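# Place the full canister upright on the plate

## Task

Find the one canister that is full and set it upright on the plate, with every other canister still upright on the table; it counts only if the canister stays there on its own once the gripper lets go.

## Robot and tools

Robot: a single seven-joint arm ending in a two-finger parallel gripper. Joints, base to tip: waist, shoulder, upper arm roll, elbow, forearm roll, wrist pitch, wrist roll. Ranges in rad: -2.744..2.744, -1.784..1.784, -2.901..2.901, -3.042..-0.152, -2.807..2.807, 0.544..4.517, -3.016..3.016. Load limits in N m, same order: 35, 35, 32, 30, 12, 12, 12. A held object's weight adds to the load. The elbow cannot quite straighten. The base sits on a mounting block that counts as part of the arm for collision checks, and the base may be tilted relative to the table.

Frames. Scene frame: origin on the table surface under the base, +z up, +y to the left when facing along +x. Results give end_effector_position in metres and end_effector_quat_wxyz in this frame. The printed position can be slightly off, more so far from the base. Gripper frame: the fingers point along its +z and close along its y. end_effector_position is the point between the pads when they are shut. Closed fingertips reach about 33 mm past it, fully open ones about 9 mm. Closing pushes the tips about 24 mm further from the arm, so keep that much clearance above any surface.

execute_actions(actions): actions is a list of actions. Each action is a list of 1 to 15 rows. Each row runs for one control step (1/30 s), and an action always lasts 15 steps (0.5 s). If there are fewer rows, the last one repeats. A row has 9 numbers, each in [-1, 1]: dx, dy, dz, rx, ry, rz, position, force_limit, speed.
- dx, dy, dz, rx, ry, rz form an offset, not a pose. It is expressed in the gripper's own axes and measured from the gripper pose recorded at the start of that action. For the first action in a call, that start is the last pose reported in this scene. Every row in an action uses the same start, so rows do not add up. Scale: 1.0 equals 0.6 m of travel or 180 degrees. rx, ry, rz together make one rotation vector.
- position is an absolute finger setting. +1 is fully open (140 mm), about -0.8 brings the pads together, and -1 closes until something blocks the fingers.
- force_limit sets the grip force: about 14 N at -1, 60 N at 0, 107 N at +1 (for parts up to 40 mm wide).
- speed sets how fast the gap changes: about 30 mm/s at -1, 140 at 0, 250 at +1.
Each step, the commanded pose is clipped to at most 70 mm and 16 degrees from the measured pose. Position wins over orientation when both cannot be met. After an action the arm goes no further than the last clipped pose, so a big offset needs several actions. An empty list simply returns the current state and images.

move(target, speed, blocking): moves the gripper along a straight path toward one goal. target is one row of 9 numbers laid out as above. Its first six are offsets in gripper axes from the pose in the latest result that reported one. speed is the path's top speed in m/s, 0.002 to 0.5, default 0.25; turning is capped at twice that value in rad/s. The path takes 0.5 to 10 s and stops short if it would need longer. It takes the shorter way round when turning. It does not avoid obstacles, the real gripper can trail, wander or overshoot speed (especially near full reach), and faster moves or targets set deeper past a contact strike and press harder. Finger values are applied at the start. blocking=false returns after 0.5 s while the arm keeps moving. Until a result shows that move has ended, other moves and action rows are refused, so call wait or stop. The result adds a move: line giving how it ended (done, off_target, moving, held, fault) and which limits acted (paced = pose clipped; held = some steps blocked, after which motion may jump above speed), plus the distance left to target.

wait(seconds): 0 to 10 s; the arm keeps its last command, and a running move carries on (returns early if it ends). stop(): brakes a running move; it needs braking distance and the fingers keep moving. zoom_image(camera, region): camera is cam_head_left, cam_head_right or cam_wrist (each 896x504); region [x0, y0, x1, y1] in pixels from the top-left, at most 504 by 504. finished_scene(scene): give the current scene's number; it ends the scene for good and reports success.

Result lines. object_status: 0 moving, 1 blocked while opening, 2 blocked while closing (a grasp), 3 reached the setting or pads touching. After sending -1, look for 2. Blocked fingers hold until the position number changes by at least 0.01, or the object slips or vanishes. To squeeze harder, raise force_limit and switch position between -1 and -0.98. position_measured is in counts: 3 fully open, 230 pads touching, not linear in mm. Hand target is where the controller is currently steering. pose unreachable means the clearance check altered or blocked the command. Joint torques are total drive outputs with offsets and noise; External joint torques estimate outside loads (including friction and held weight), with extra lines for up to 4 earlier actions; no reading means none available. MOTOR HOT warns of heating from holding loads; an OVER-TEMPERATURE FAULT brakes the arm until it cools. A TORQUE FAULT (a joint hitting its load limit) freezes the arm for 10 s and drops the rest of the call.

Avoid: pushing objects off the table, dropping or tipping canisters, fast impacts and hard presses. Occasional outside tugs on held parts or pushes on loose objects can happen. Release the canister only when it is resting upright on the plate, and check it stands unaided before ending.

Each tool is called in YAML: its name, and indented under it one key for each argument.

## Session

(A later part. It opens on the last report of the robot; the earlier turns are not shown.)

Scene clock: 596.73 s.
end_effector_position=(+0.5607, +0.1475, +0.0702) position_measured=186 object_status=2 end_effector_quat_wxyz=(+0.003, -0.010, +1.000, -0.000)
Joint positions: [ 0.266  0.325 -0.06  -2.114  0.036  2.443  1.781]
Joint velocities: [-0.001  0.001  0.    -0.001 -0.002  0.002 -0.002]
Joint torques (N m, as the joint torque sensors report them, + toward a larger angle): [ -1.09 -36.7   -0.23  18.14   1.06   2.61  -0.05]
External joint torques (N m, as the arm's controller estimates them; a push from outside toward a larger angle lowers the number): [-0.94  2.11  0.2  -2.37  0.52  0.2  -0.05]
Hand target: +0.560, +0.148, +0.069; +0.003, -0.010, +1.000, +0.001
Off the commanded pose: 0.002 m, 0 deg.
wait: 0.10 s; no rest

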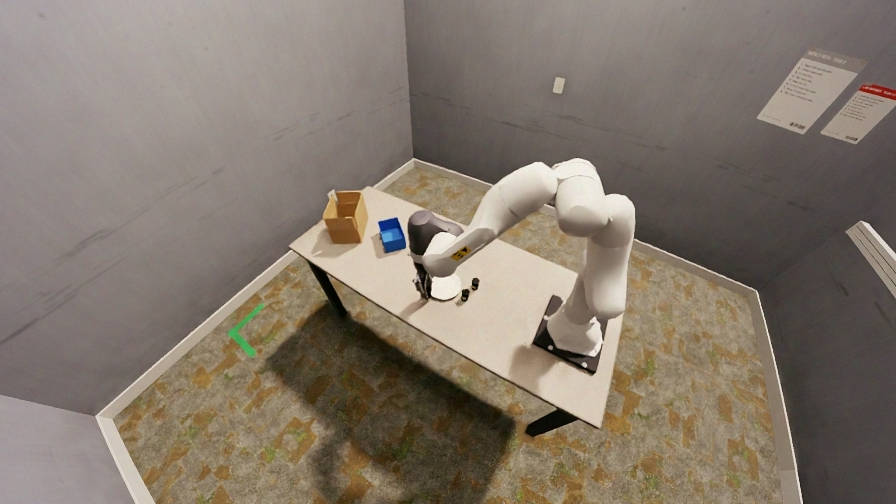

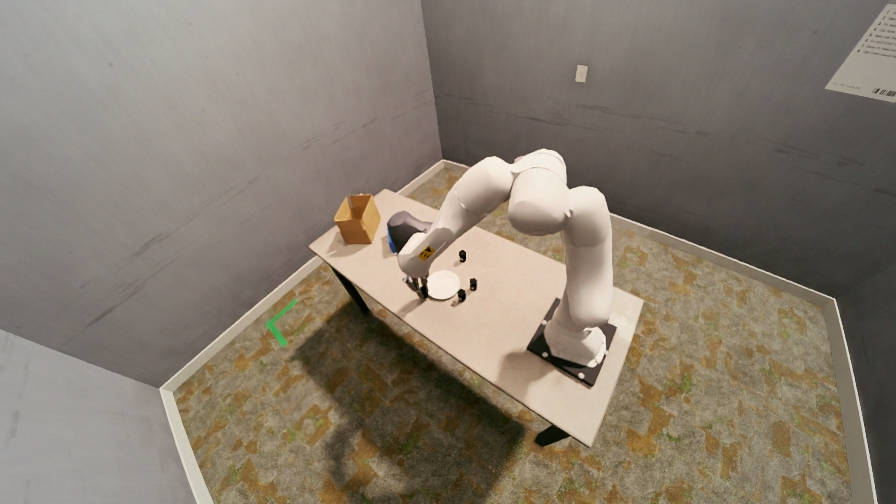

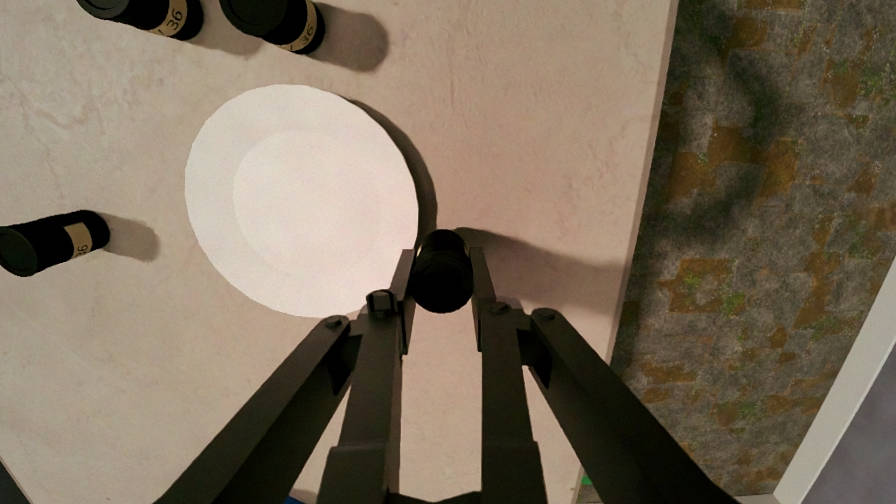

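execute_actions:
  actions:
    - [[0,0,-0.002,0,0,0,-1,0,0],[0,0,-0.004,0,0,0,-1,0,0],[0,0,-0.006,0,0,0,-1,0,0],[0,0,-0.008,0,0,0,-1,0,0],[0,0,-0.010,0,0,0,-1,0,0],[0,0,-0.012,0,0,0,-1,0,0],[0,0,-0.014,0,0,0,-1,0,0],[0,0,-0.016,0,0,0,-1,0,0],[0,0,-0.0175,0,0,0,-1,0,0],[0,0,-0.019,0,0,0,-1,0,0],[0,0,-0.020,0,0,0,-1,0,0],[0,0,-0.0205,0,0,0,-1,0,0]]

wait:
  seconds: 0.25

wait:
  seconds: 0.1

wait:
  seconds: 0.1

wait:
  seconds: 0.1

wait:
  seconds: 0.1

Scene clock: 633.70 s.
end_effector_position=(+0.5610, +0.1482, +0.0814) position_measured=186 object_status=2 end_effector_quat_wxyz=(+0.004, -0.010, +1.000, +0.001)
Joint positions: [ 0.266  0.304 -0.06  -2.113  0.036  2.424  1.781]
Joint velocities: [-0.001 -0.009 -0.001  0.001  0.001 -0.023  0.   ]
Joint torques (N m, as the joint torque sensors report them, + toward a larger angle): [ -0.29 -37.22  -0.9   21.09   0.13   1.78   0.09]
External joint torques (N m, as the arm's controller estimates them; a push from outside toward a larger angle lowers the number): [-0.03  0.74 -0.39  0.55 -0.42 -0.61  0.09]
Hand target: +0.560, +0.148, +0.083; +0.003, -0.010, +1.000, +0.000
Off the commanded pose: 0.001 m, 0 deg.

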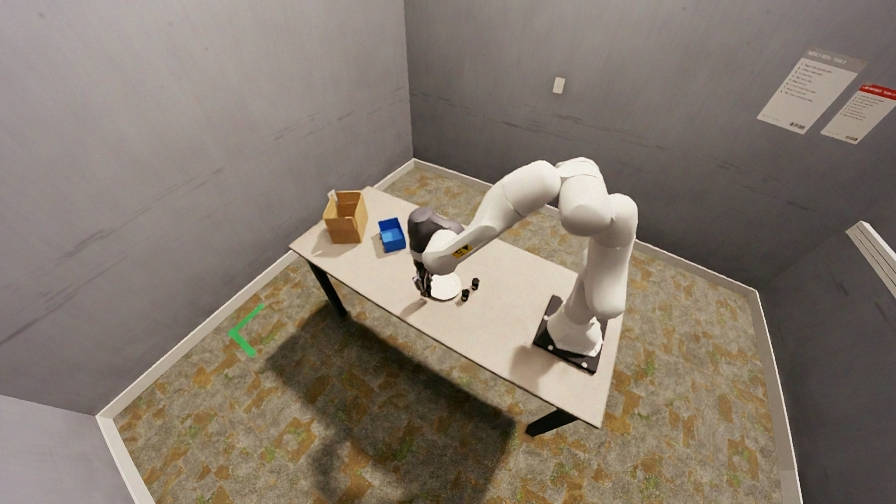

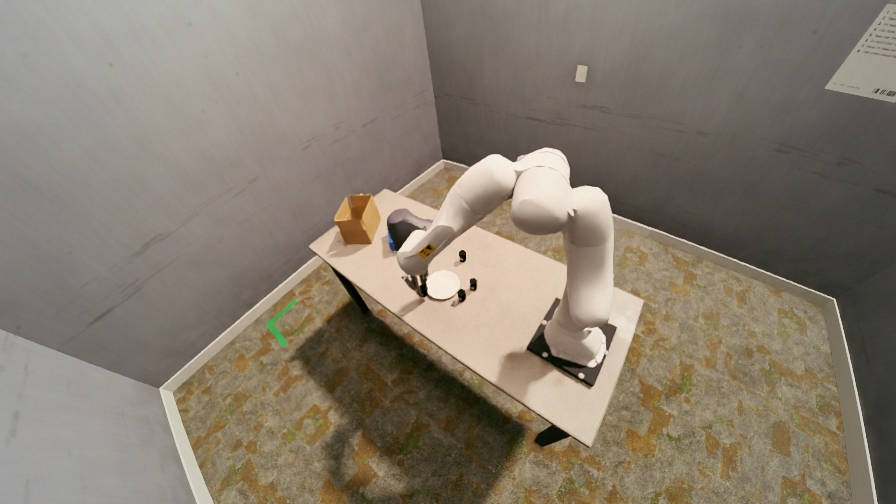

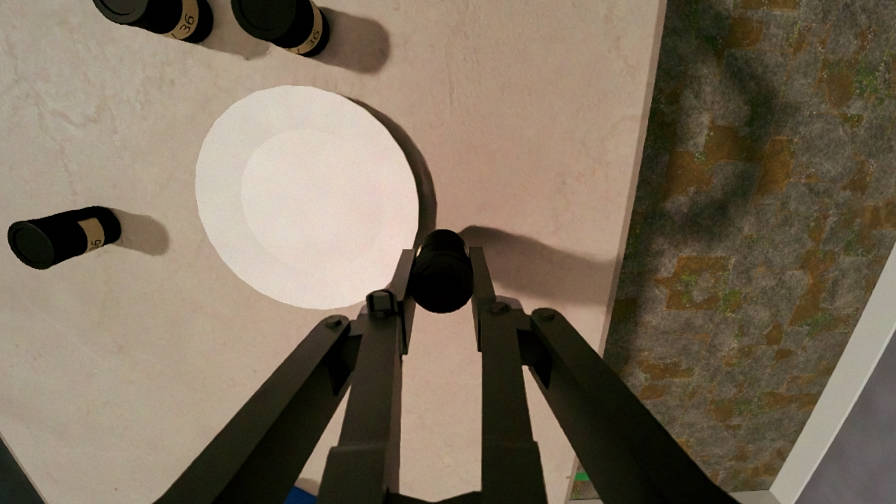

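Scene clock: 633.97 s.
end_effector_position=(+0.5600, +0.1480, +0.0812) position_measured=186 object_status=2 end_effector_quat_wxyz=(+0.003, -0.010, +1.000, +0.001)
Joint positions: [ 0.266  0.303 -0.06  -2.113  0.036  2.42   1.781]
Joint velocities: [-0.    -0.    -0.001  0.     0.    -0.006  0.   ]
Joint torques (N m, as the joint torque sensors report them, + toward a larger angle): [ -0.14 -37.9   -1.    20.69   0.12   1.81   0.1 ]
External joint torques (N m, as the arm's controller estimates them; a push from outside toward a larger angle lowers the number): [ 0.01  0.7  -0.58 -0.18 -0.43 -0.62  0.1 ]
Hand target: +0.560, +0.148, +0.083; +0.003, -0.010, +1.000, +0.000
Off the commanded pose: 0.002 m, 0 deg.
wait: 0.27 s; at rest by 0.17 s

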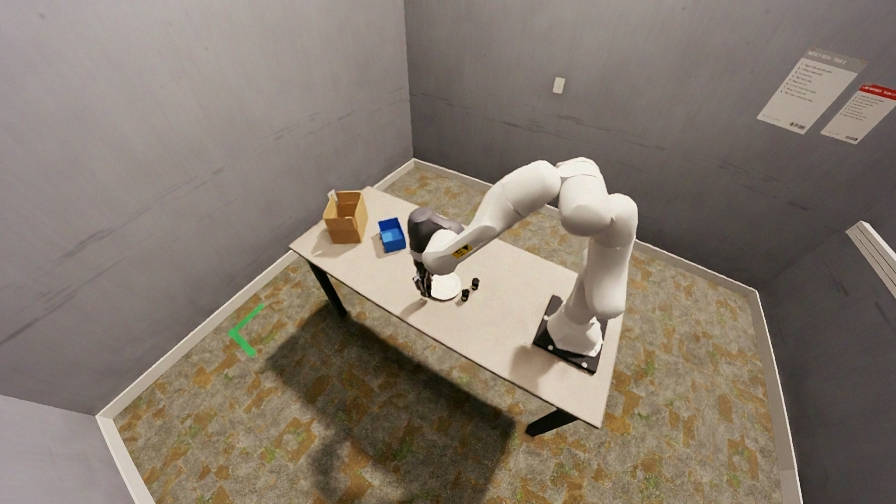

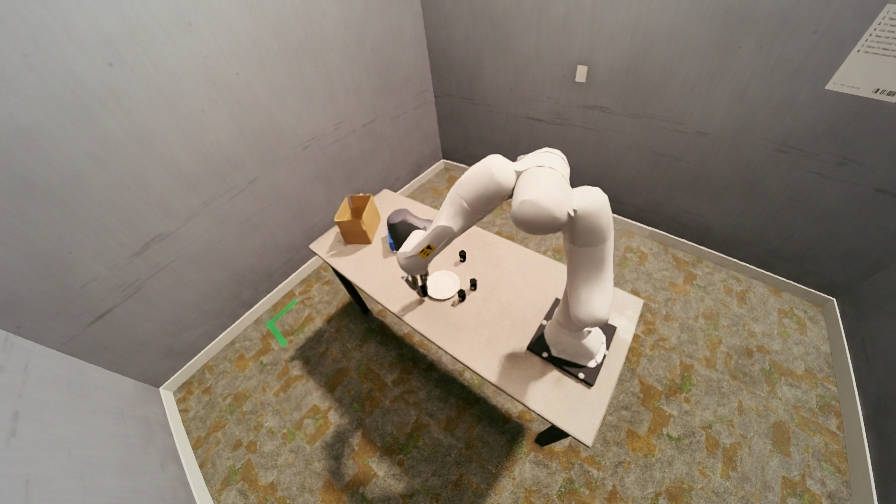

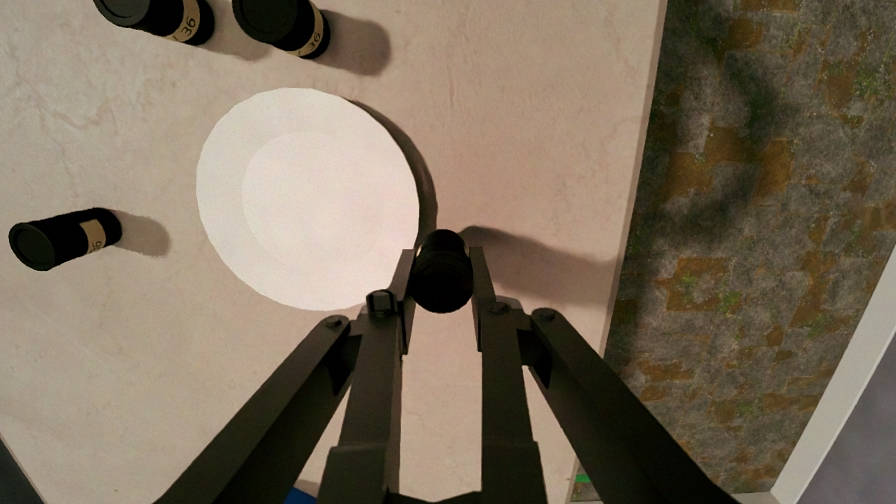

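Scene clock: 634.07 s.
end_effector_position=(+0.5599, +0.1480, +0.0812) position_measured=186 object_status=2 end_effector_quat_wxyz=(+0.003, -0.010, +1.000, +0.001)
Joint positions: [ 0.266  0.303 -0.06  -2.113  0.036  2.42   1.781]
Joint velocities: [-0.001  0.002  0.     0.    -0.    -0.003 -0.001]
Joint torques (N m, as the joint torque sensors report them, + toward a larger angle): [ -0.17 -37.99  -0.94  20.74   0.12   1.75   0.12]
External joint torques (N m, as the arm's controller estimates them; a push from outside toward a larger angle lowers the number): [-0.02  0.45 -0.53 -0.07 -0.43 -0.66  0.12]
Hand target: +0.560, +0.148, +0.083; +0.003, -0.010, +1.000, +0.000
Off the commanded pose: 0.002 m, 0 deg.
wait: 0.10 s; no rest

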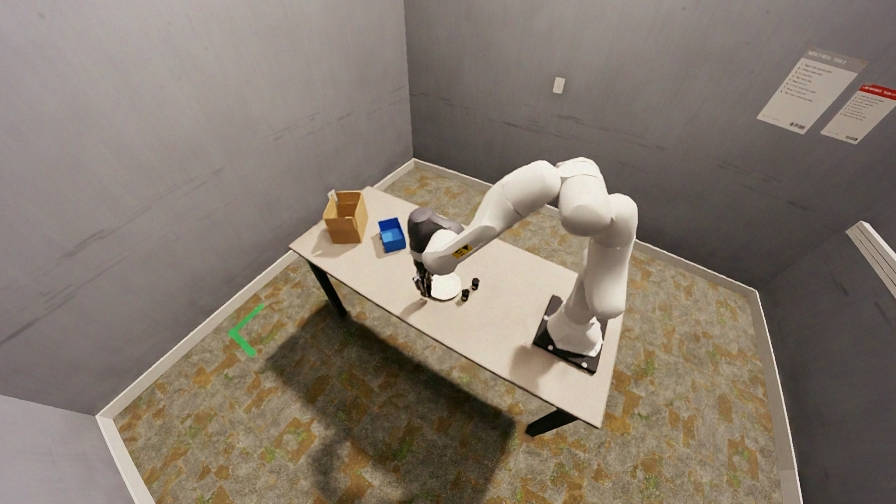

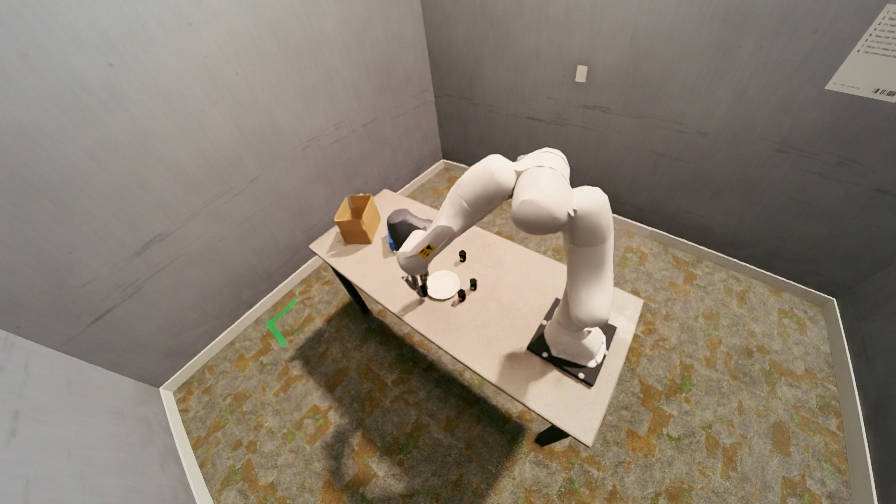

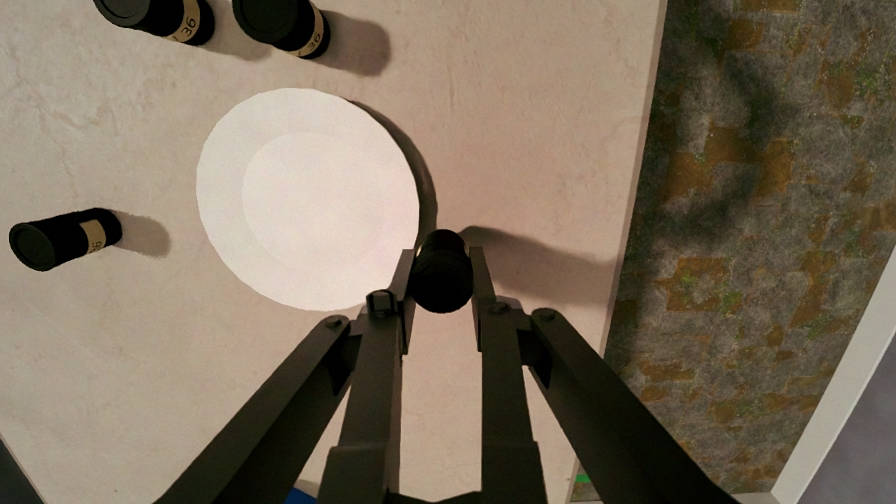

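Scene clock: 634.17 s.
end_effector_position=(+0.5598, +0.1479, +0.0811) position_measured=186 object_status=2 end_effector_quat_wxyz=(+0.002, -0.010, +1.000, +0.001)
Joint positions: [ 0.266  0.303 -0.06  -2.113  0.036  2.42   1.781]
Joint velocities: [ 0.    -0.001  0.001 -0.    -0.001 -0.002 -0.001]
Joint torques (N m, as the joint torque sensors report them, + toward a larger angle): [ -0.32 -37.99  -1.05  20.58   0.13   1.85   0.1 ]
External joint torques (N m, as the arm's controller estimates them; a push from outside toward a larger angle lowers the number): [-0.13  0.52 -0.6  -0.27 -0.42 -0.57  0.1 ]
Hand target: +0.560, +0.148, +0.083; +0.003, -0.010, +1.000, +0.000
Off the commanded pose: 0.002 m, 0 deg.
wait: 0.10 s; no rest

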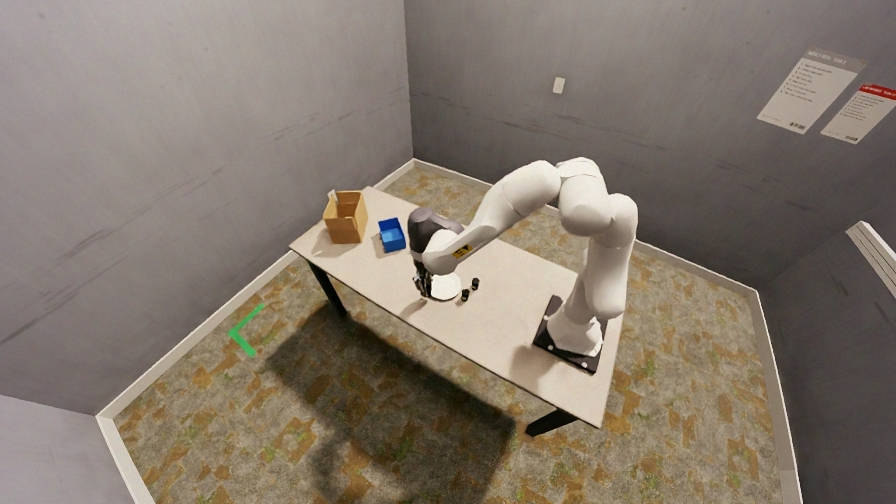

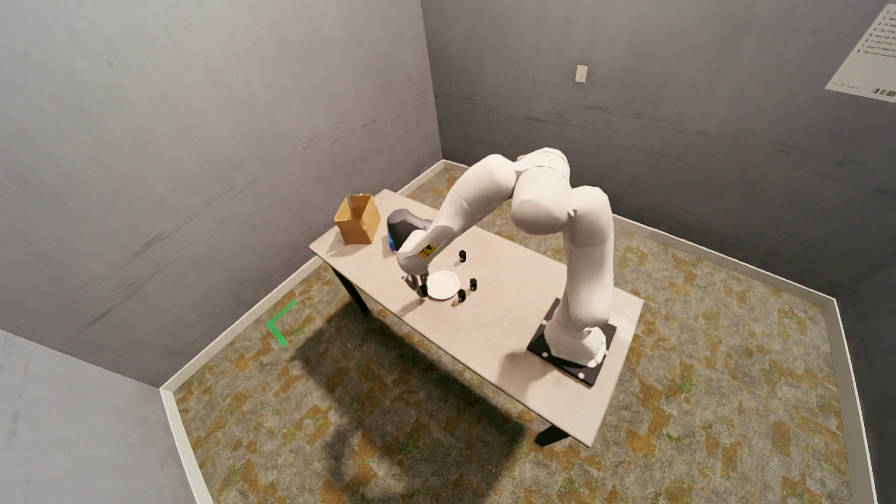

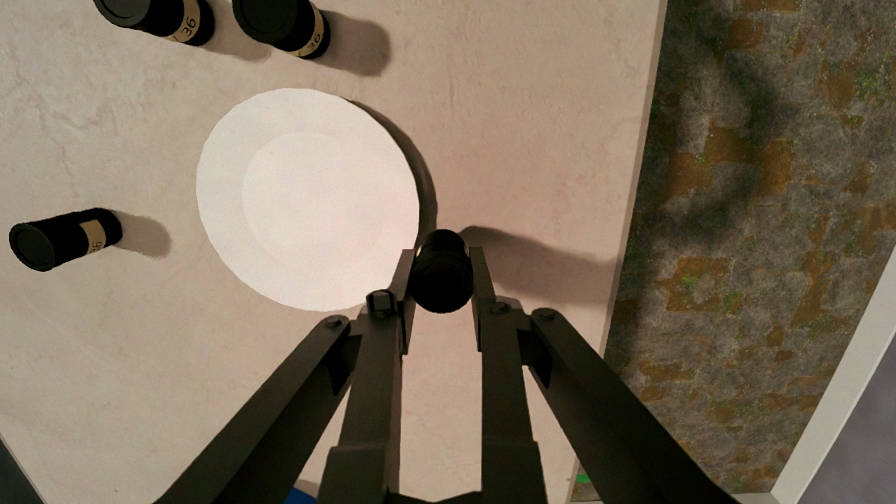

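Scene clock: 634.27 s.
end_effector_position=(+0.5598, +0.1479, +0.0811) position_measured=186 object_status=2 end_effector_quat_wxyz=(+0.002, -0.010, +1.000, +0.001)
Joint positions: [ 0.266  0.303 -0.06  -2.113  0.036  2.42   1.781]
Joint velocities: [-0.002 -0.001  0.001 -0.002 -0.    -0.002  0.   ]
Joint torques (N m, as the joint torque sensors report them, + toward a larger angle): [ -0.27 -37.82  -0.92  20.64   0.13   1.85   0.05]
External joint torques (N m, as the arm's controller estimates them; a push from outside toward a larger angle lowers the number): [ 0.14  0.82 -0.27 -0.25 -0.42 -0.58  0.05]
Hand target: +0.560, +0.148, +0.083; +0.003, -0.010, +1.000, +0.000
Off the commanded pose: 0.002 m, 0 deg.
wait: 0.10 s; no rest

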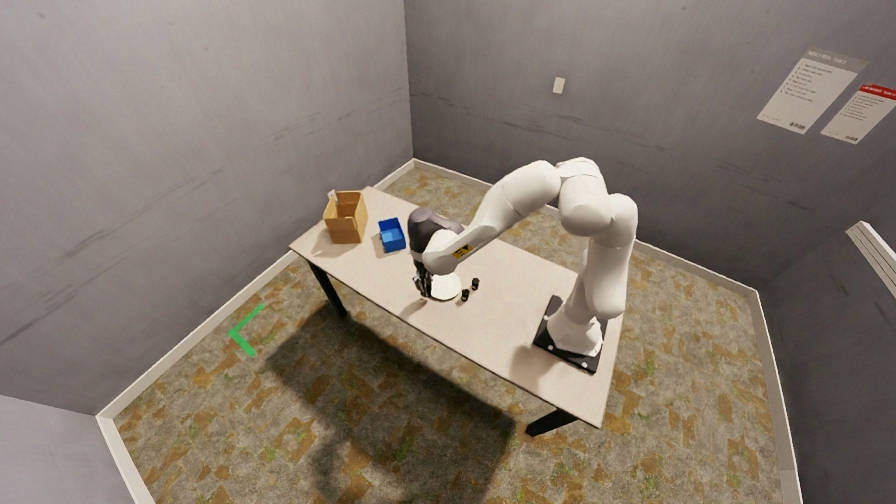

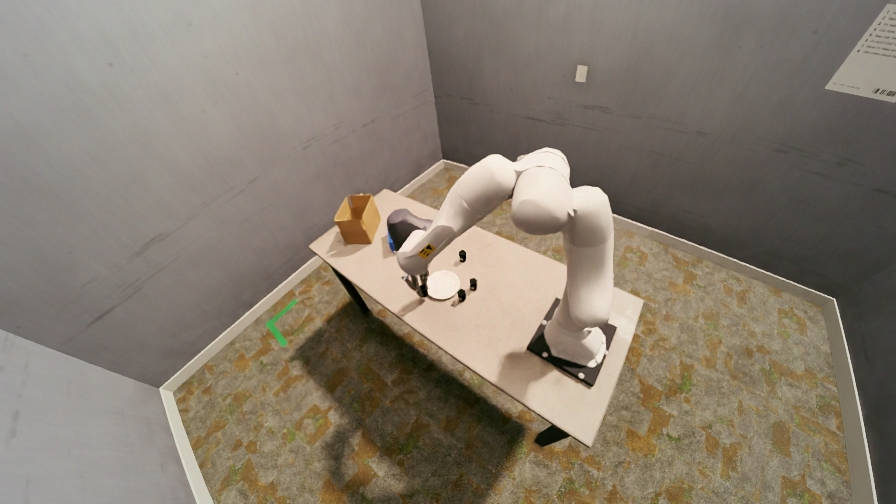

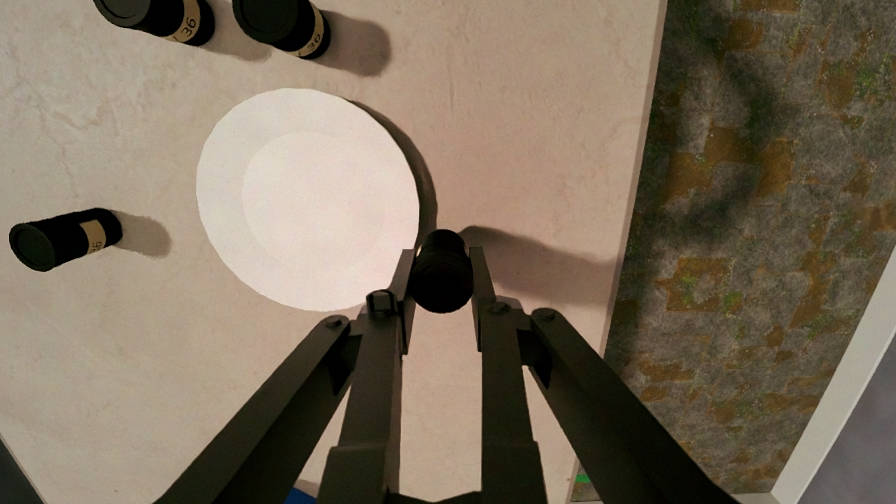

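Scene clock: 634.37 s.
end_effector_position=(+0.5597, +0.1479, +0.0811) position_measured=186 object_status=2 end_effector_quat_wxyz=(+0.002, -0.010, +1.000, +0.001)
Joint positions: [ 0.266  0.303 -0.06  -2.113  0.036  2.42   1.781]
Joint velocities: [ 0.     0.    -0.001  0.     0.    -0.001  0.   ]
Joint torques (N m, as the joint torque sensors report them, + toward a larger angle): [ -0.4  -37.86  -1.08  20.46   0.13   1.81   0.08]
External joint torques (N m, as the arm's controller estimates them; a push from outside toward a larger angle lowers the number): [-0.08  0.76 -0.51 -0.45 -0.42 -0.62  0.08]
Hand target: +0.560, +0.148, +0.083; +0.003, -0.010, +1.000, +0.000
Off the commanded pose: 0.002 m, 0 deg.
wait: 0.10 s; no rest

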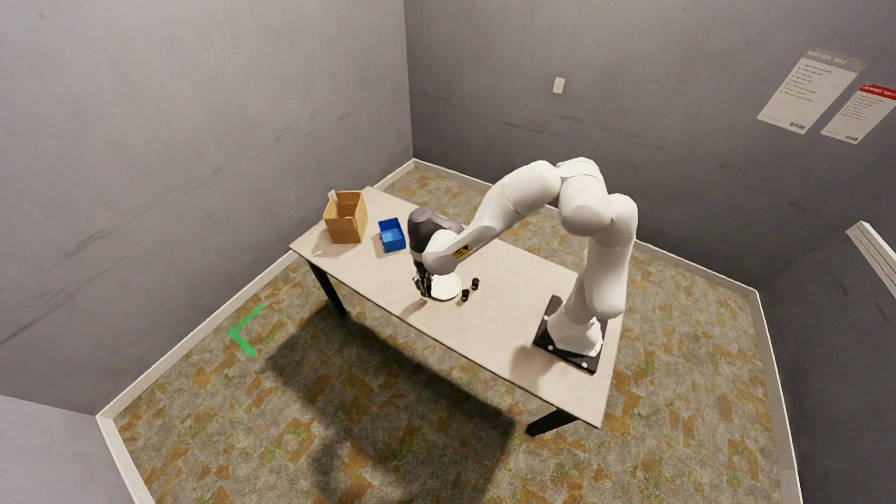

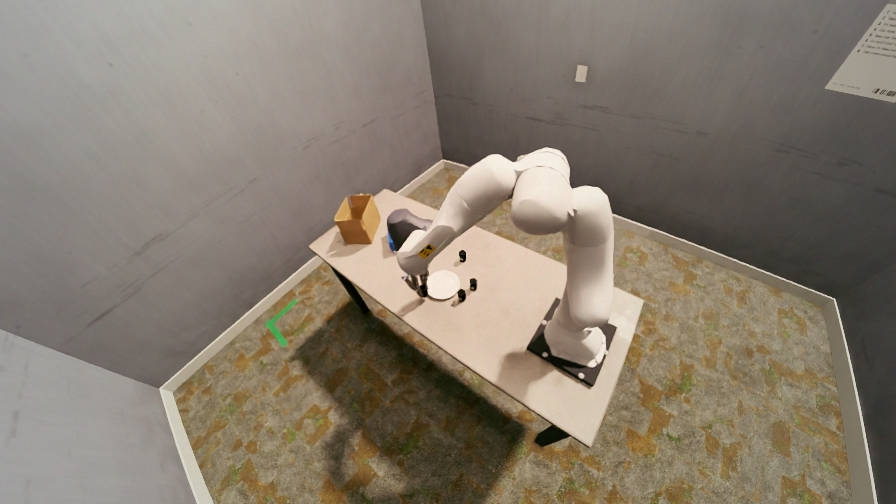

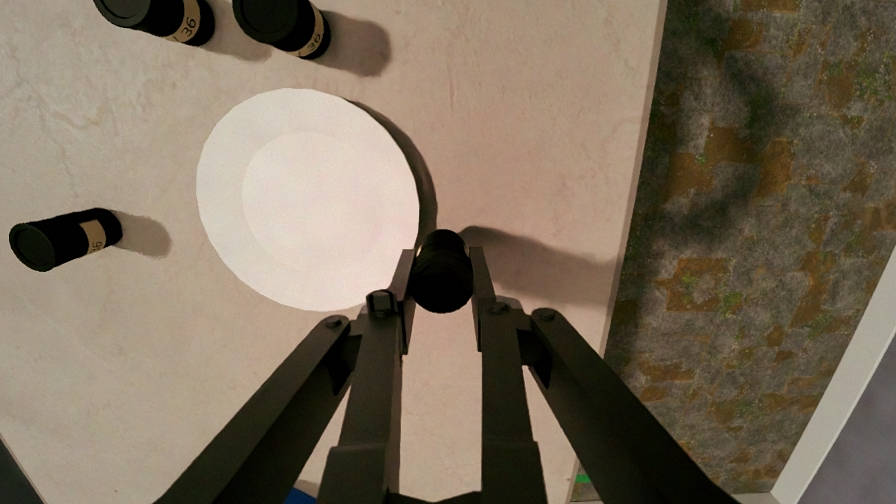

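move:
  target: [0, 0.0535, 0.0513, 0, 0, 0, -1, 0, 0]
  speed: 0.08

Scene clock: 656.20 s.
end_effector_position=(+0.5592, +0.1775, +0.0517) position_measured=186 object_status=2 end_effector_quat_wxyz=(+0.002, -0.014, +1.000, -0.000)
Joint positions: [ 0.308  0.378 -0.051 -2.088  0.036  2.468  1.823]
Joint velocities: [ 0.001  0.003  0.    -0.001 -0.001  0.006  0.023]
Joint torques (N m, as the joint torque sensors report them, + toward a larger angle): [  1.31 -35.85  -0.47  19.61   1.03   2.64   0.2 ]
External joint torques (N m, as the arm's controller estimates them; a push from outside toward a larger angle lowers the number): [ 1.58  4.25 -0.02 -0.56  0.5   0.26  0.2 ]
Hand target: +0.559, +0.180, +0.050; +0.002, -0.010, +1.000, +0.000
Off the commanded pose: 0.003 m, 0 deg.
move: done

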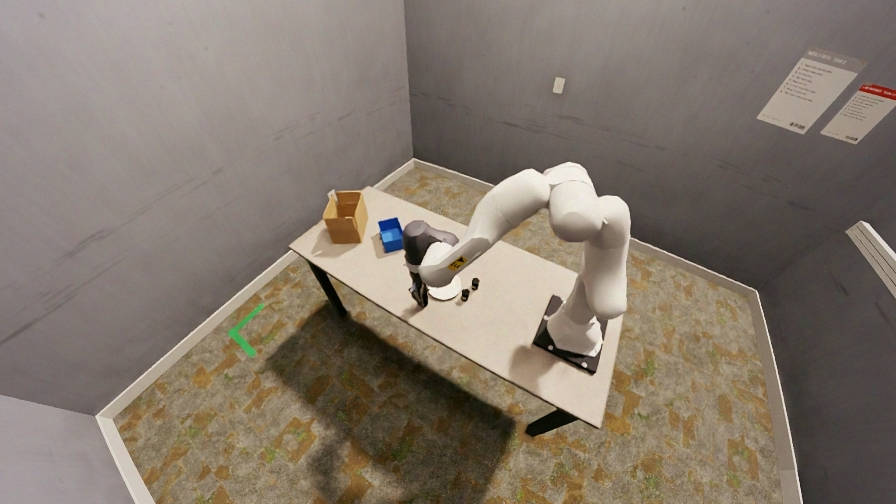

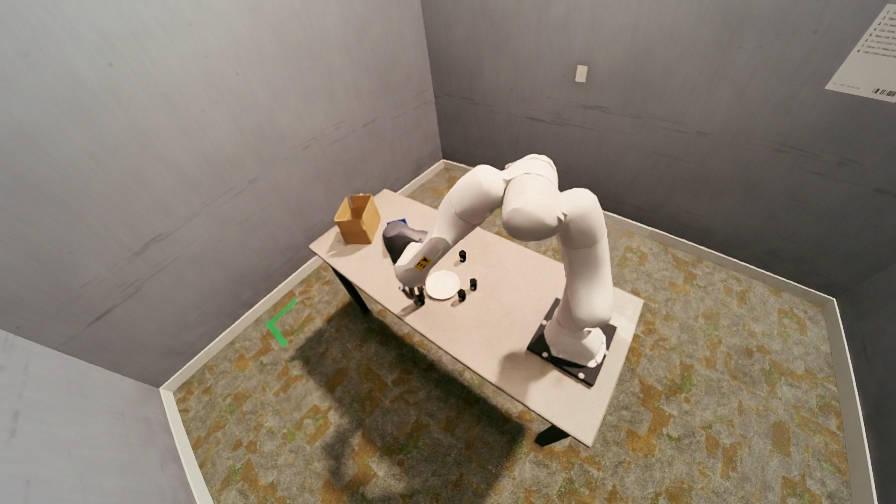

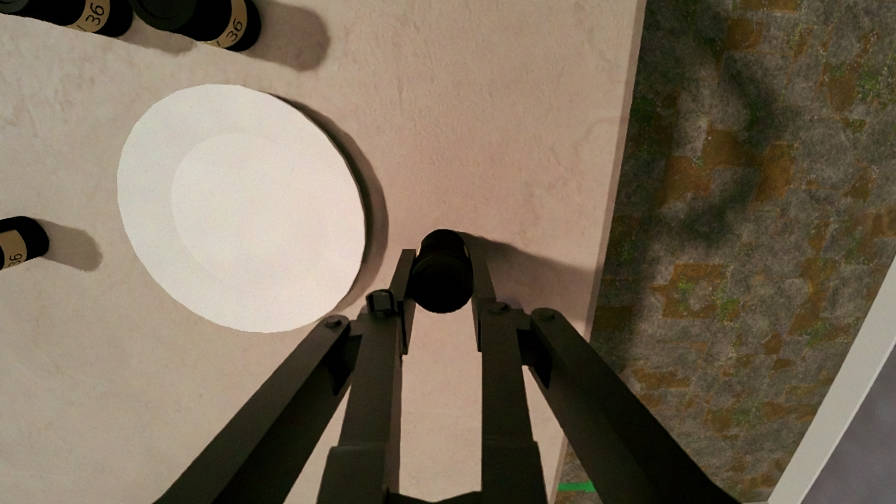

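execute_actions:
  actions:
    - [[0,0,0,0,0,0,0.0,0,0],[0,0,0,0,0,0,0.0,0,0],[0,0,0,0,0,0,0.0,0,0],[0,0,0,0,0,0,0.0,0,0],[0,0,0,0,0,0,0.0,0,0],[0,0,0,0,0,0,0.0,0,0],[0,0,-0.001,0,0,0,0.0,0,0],[0,0,-0.003,0,0,0,0.0,0,0],[0,0,-0.006,0,0,0,0.0,0,0],[0,0,-0.010,0,0,0,0.0,0,0],[0,0,-0.015,0,0,0,0.0,0,0],[0,0,-0.021,0,0,0,0.0,0,0],[0,0,-0.027,0,0,0,0.0,0,0],[0,0,-0.033,0,0,0,0.0,0,0],[0,0,-0.039,0,0,0,0.0,0,0]]
    - [[0,0,-0.014,0,0,0,0.0,0,0],[0,0,-0.020,0,0,0,0.0,0,0],[0,0,-0.026,0,0,0,0.0,0,0],[0,0,-0.032,0,0,0,0.0,0,0],[0,0,-0.037,0,0,0,0.0,0,0],[0,0,-0.042,0,0,0,0.0,0,0],[0,0,-0.046,0,0,0,0.0,0,0],[0,0,-0.049,0,0,0,0.0,0,0],[0,0,-0.051,0,0,0,0.0,0,0],[0,0,-0.052,0,0,0,0.0,0,0]]

execute_actions:
  actions: []

Scene clock: 669.43 s.
end_effector_position=(+0.5615, +0.1803, +0.0970) position_measured=129 object_status=3 end_effector_quat_wxyz=(+0.008, -0.013, +1.000, +0.004)
Joint positions: [ 0.308  0.294 -0.051 -2.081  0.034  2.391  1.827]
Joint velocities: [-0.001 -0.     0.001 -0.    -0.002 -0.047 -0.001]
Joint torques (N m, as the joint torque sensors report them, + toward a larger angle): [ -0.26 -37.71  -1.18  20.91   0.16   1.76   0.22]
External joint torques (N m, as the arm's controller estimates them; a push from outside toward a larger angle lowers the number): [-0.05  0.97 -0.81 -0.43 -0.42 -0.71  0.22]
External joint torques at the end of the 1st action: [-0.24  0.71 -0.73  0.17 -0.45 -0.59 -0.06]
Hand target: +0.559, +0.179, +0.097; +0.004, -0.012, +1.000, +0.002
Off the commanded pose: 0.002 m, 1 deg.

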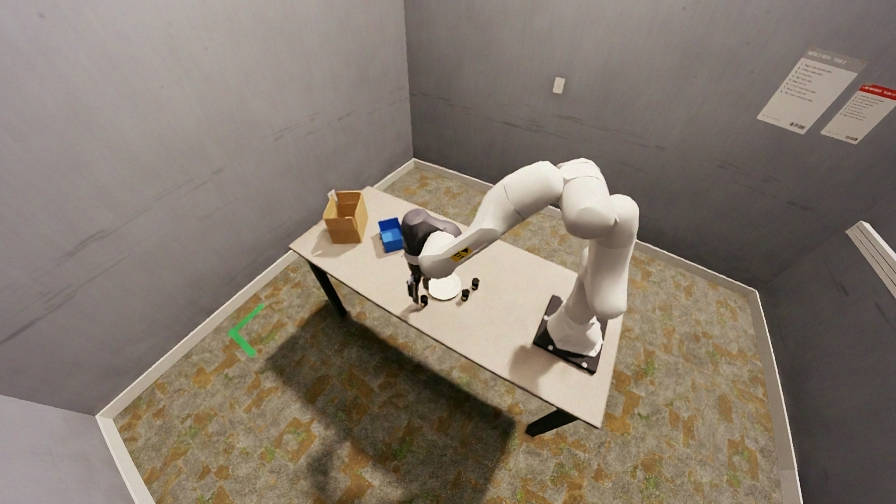

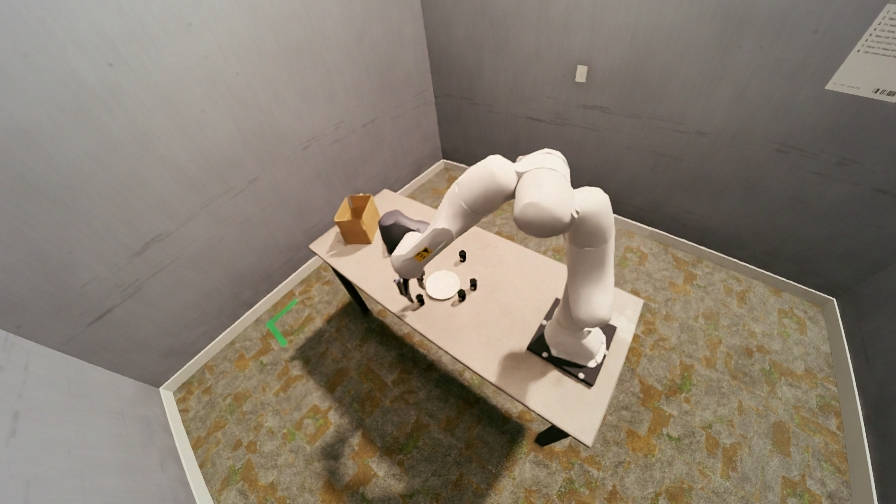

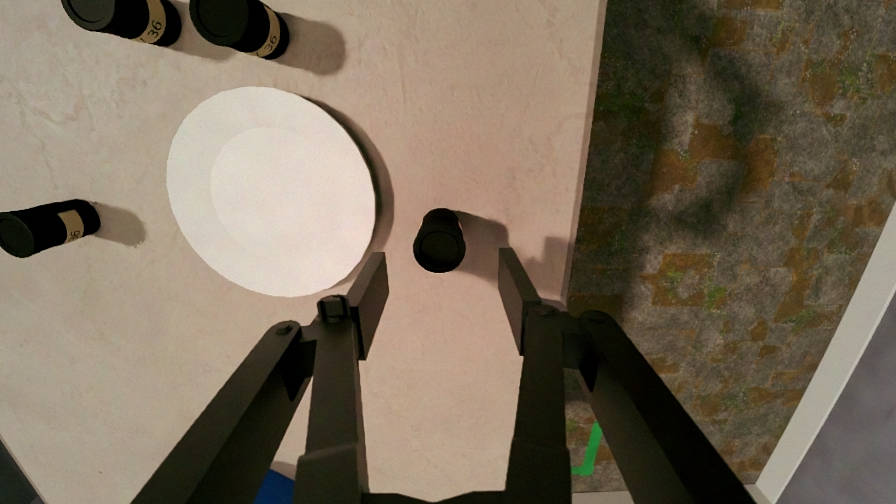

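Scene clock: 669.43 s.
end_effector_position=(+0.5615, +0.1803, +0.0970) position_measured=129 object_status=3 end_effector_quat_wxyz=(+0.008, -0.013, +1.000, +0.004)
Joint positions: [ 0.308  0.294 -0.051 -2.081  0.034  2.391  1.827]
Joint velocities: [-0.001 -0.     0.001 -0.    -0.002 -0.047 -0.001]
Joint torques (N m, as the joint torque sensors report them, + toward a larger angle): [ -0.26 -37.71  -1.18  20.91   0.16   1.76   0.22]
External joint torques (N m, as the arm's controller estimates them; a push from outside toward a larger angle lowers the number): [-0.05  0.97 -0.81 -0.43 -0.42 -0.71  0.22]
Hand target: +0.559, +0.179, +0.097; +0.004, -0.012, +1.000, +0.002
Off the commanded pose: 0.002 m, 1 deg.

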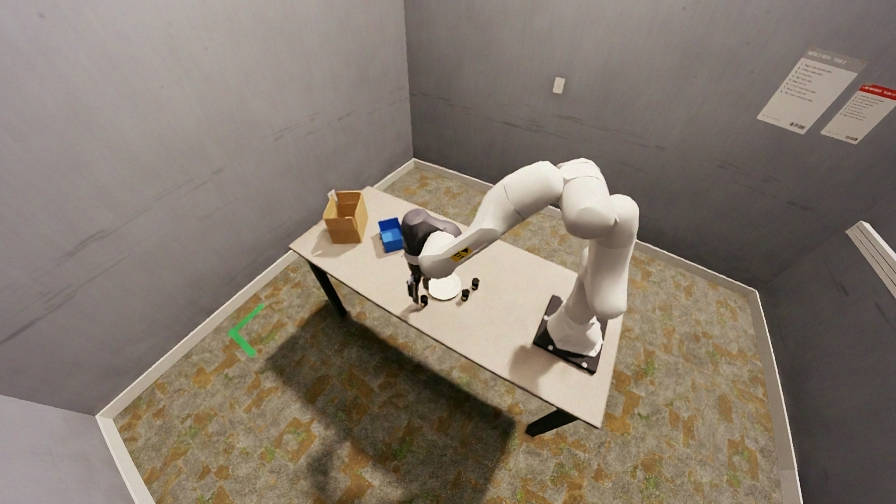

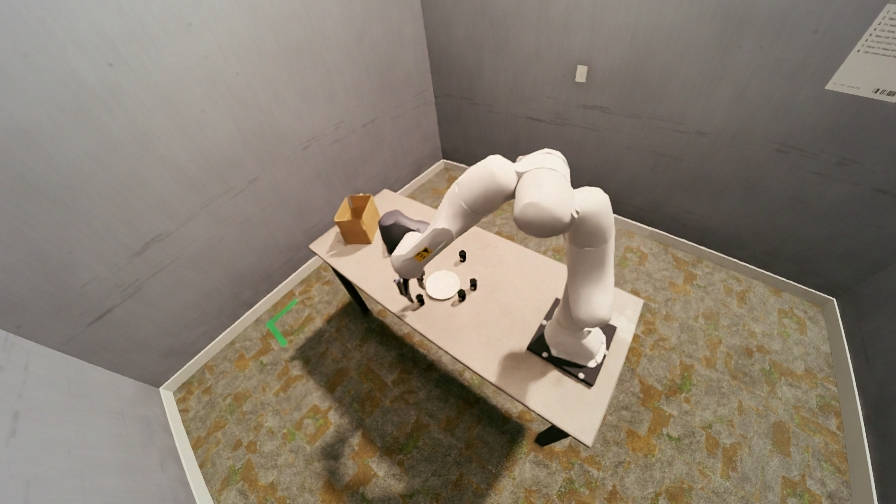

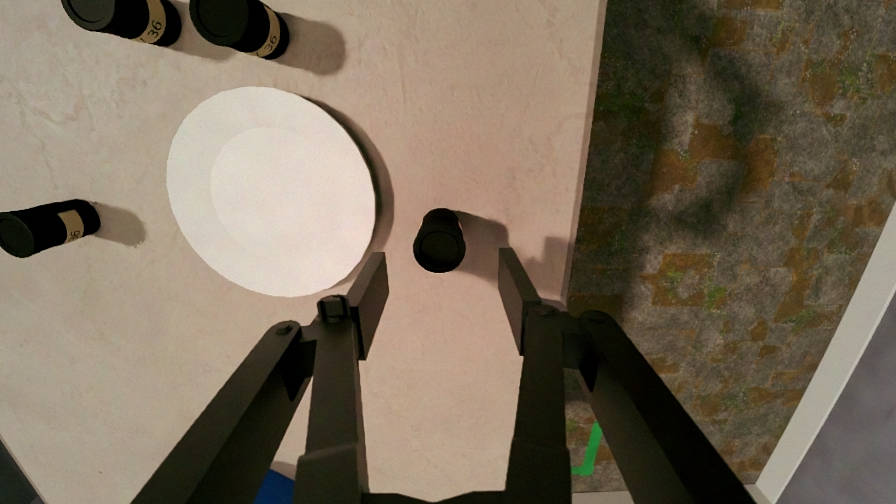

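execute_actions:
  actions: []

Scene clock: 671.57 s.
end_effector_position=(+0.5592, +0.1795, +0.0963) position_measured=129 object_status=3 end_effector_quat_wxyz=(+0.004, -0.013, +1.000, +0.003)
Joint positions: [ 0.308  0.294 -0.051 -2.081  0.034  2.383  1.827]
Joint velocities: [ 0.001 -0.001  0.001  0.001 -0.001 -0.    -0.001]
Joint torques (N m, as the joint torque sensors report them, + toward a larger angle): [ -0.27 -37.84  -1.09  20.76   0.12   1.85   0.18]
External joint torques (N m, as the arm's controller estimates them; a push from outside toward a larger angle lowers the number): [-0.07  0.92 -0.73 -0.57 -0.46 -0.57  0.18]
Hand target: +0.559, +0.179, +0.097; +0.004, -0.012, +1.000, +0.002
Off the commanded pose: 0.001 m, 0 deg.

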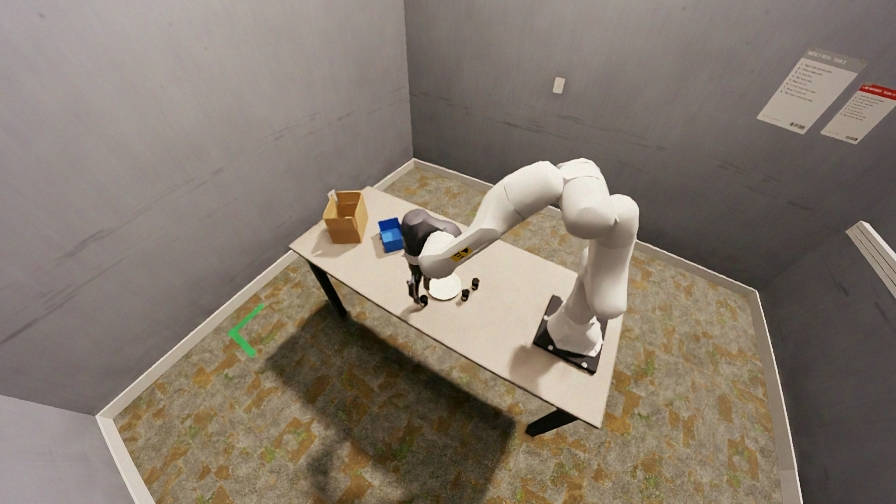

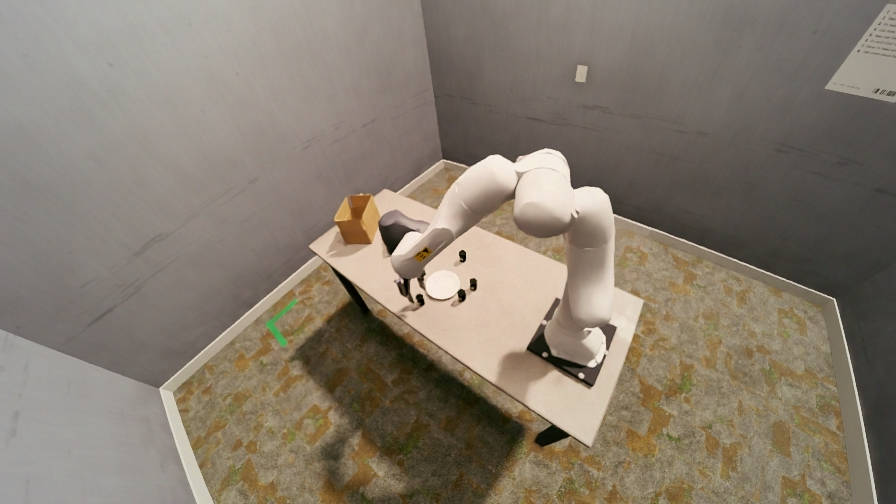

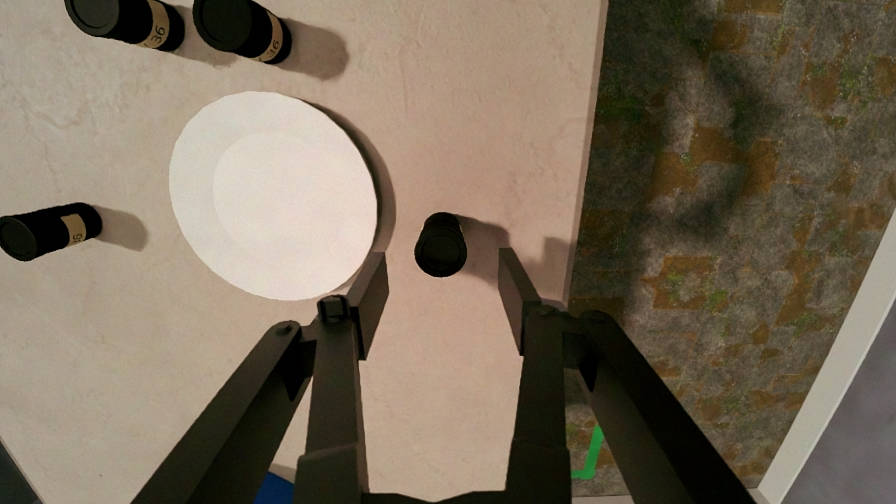

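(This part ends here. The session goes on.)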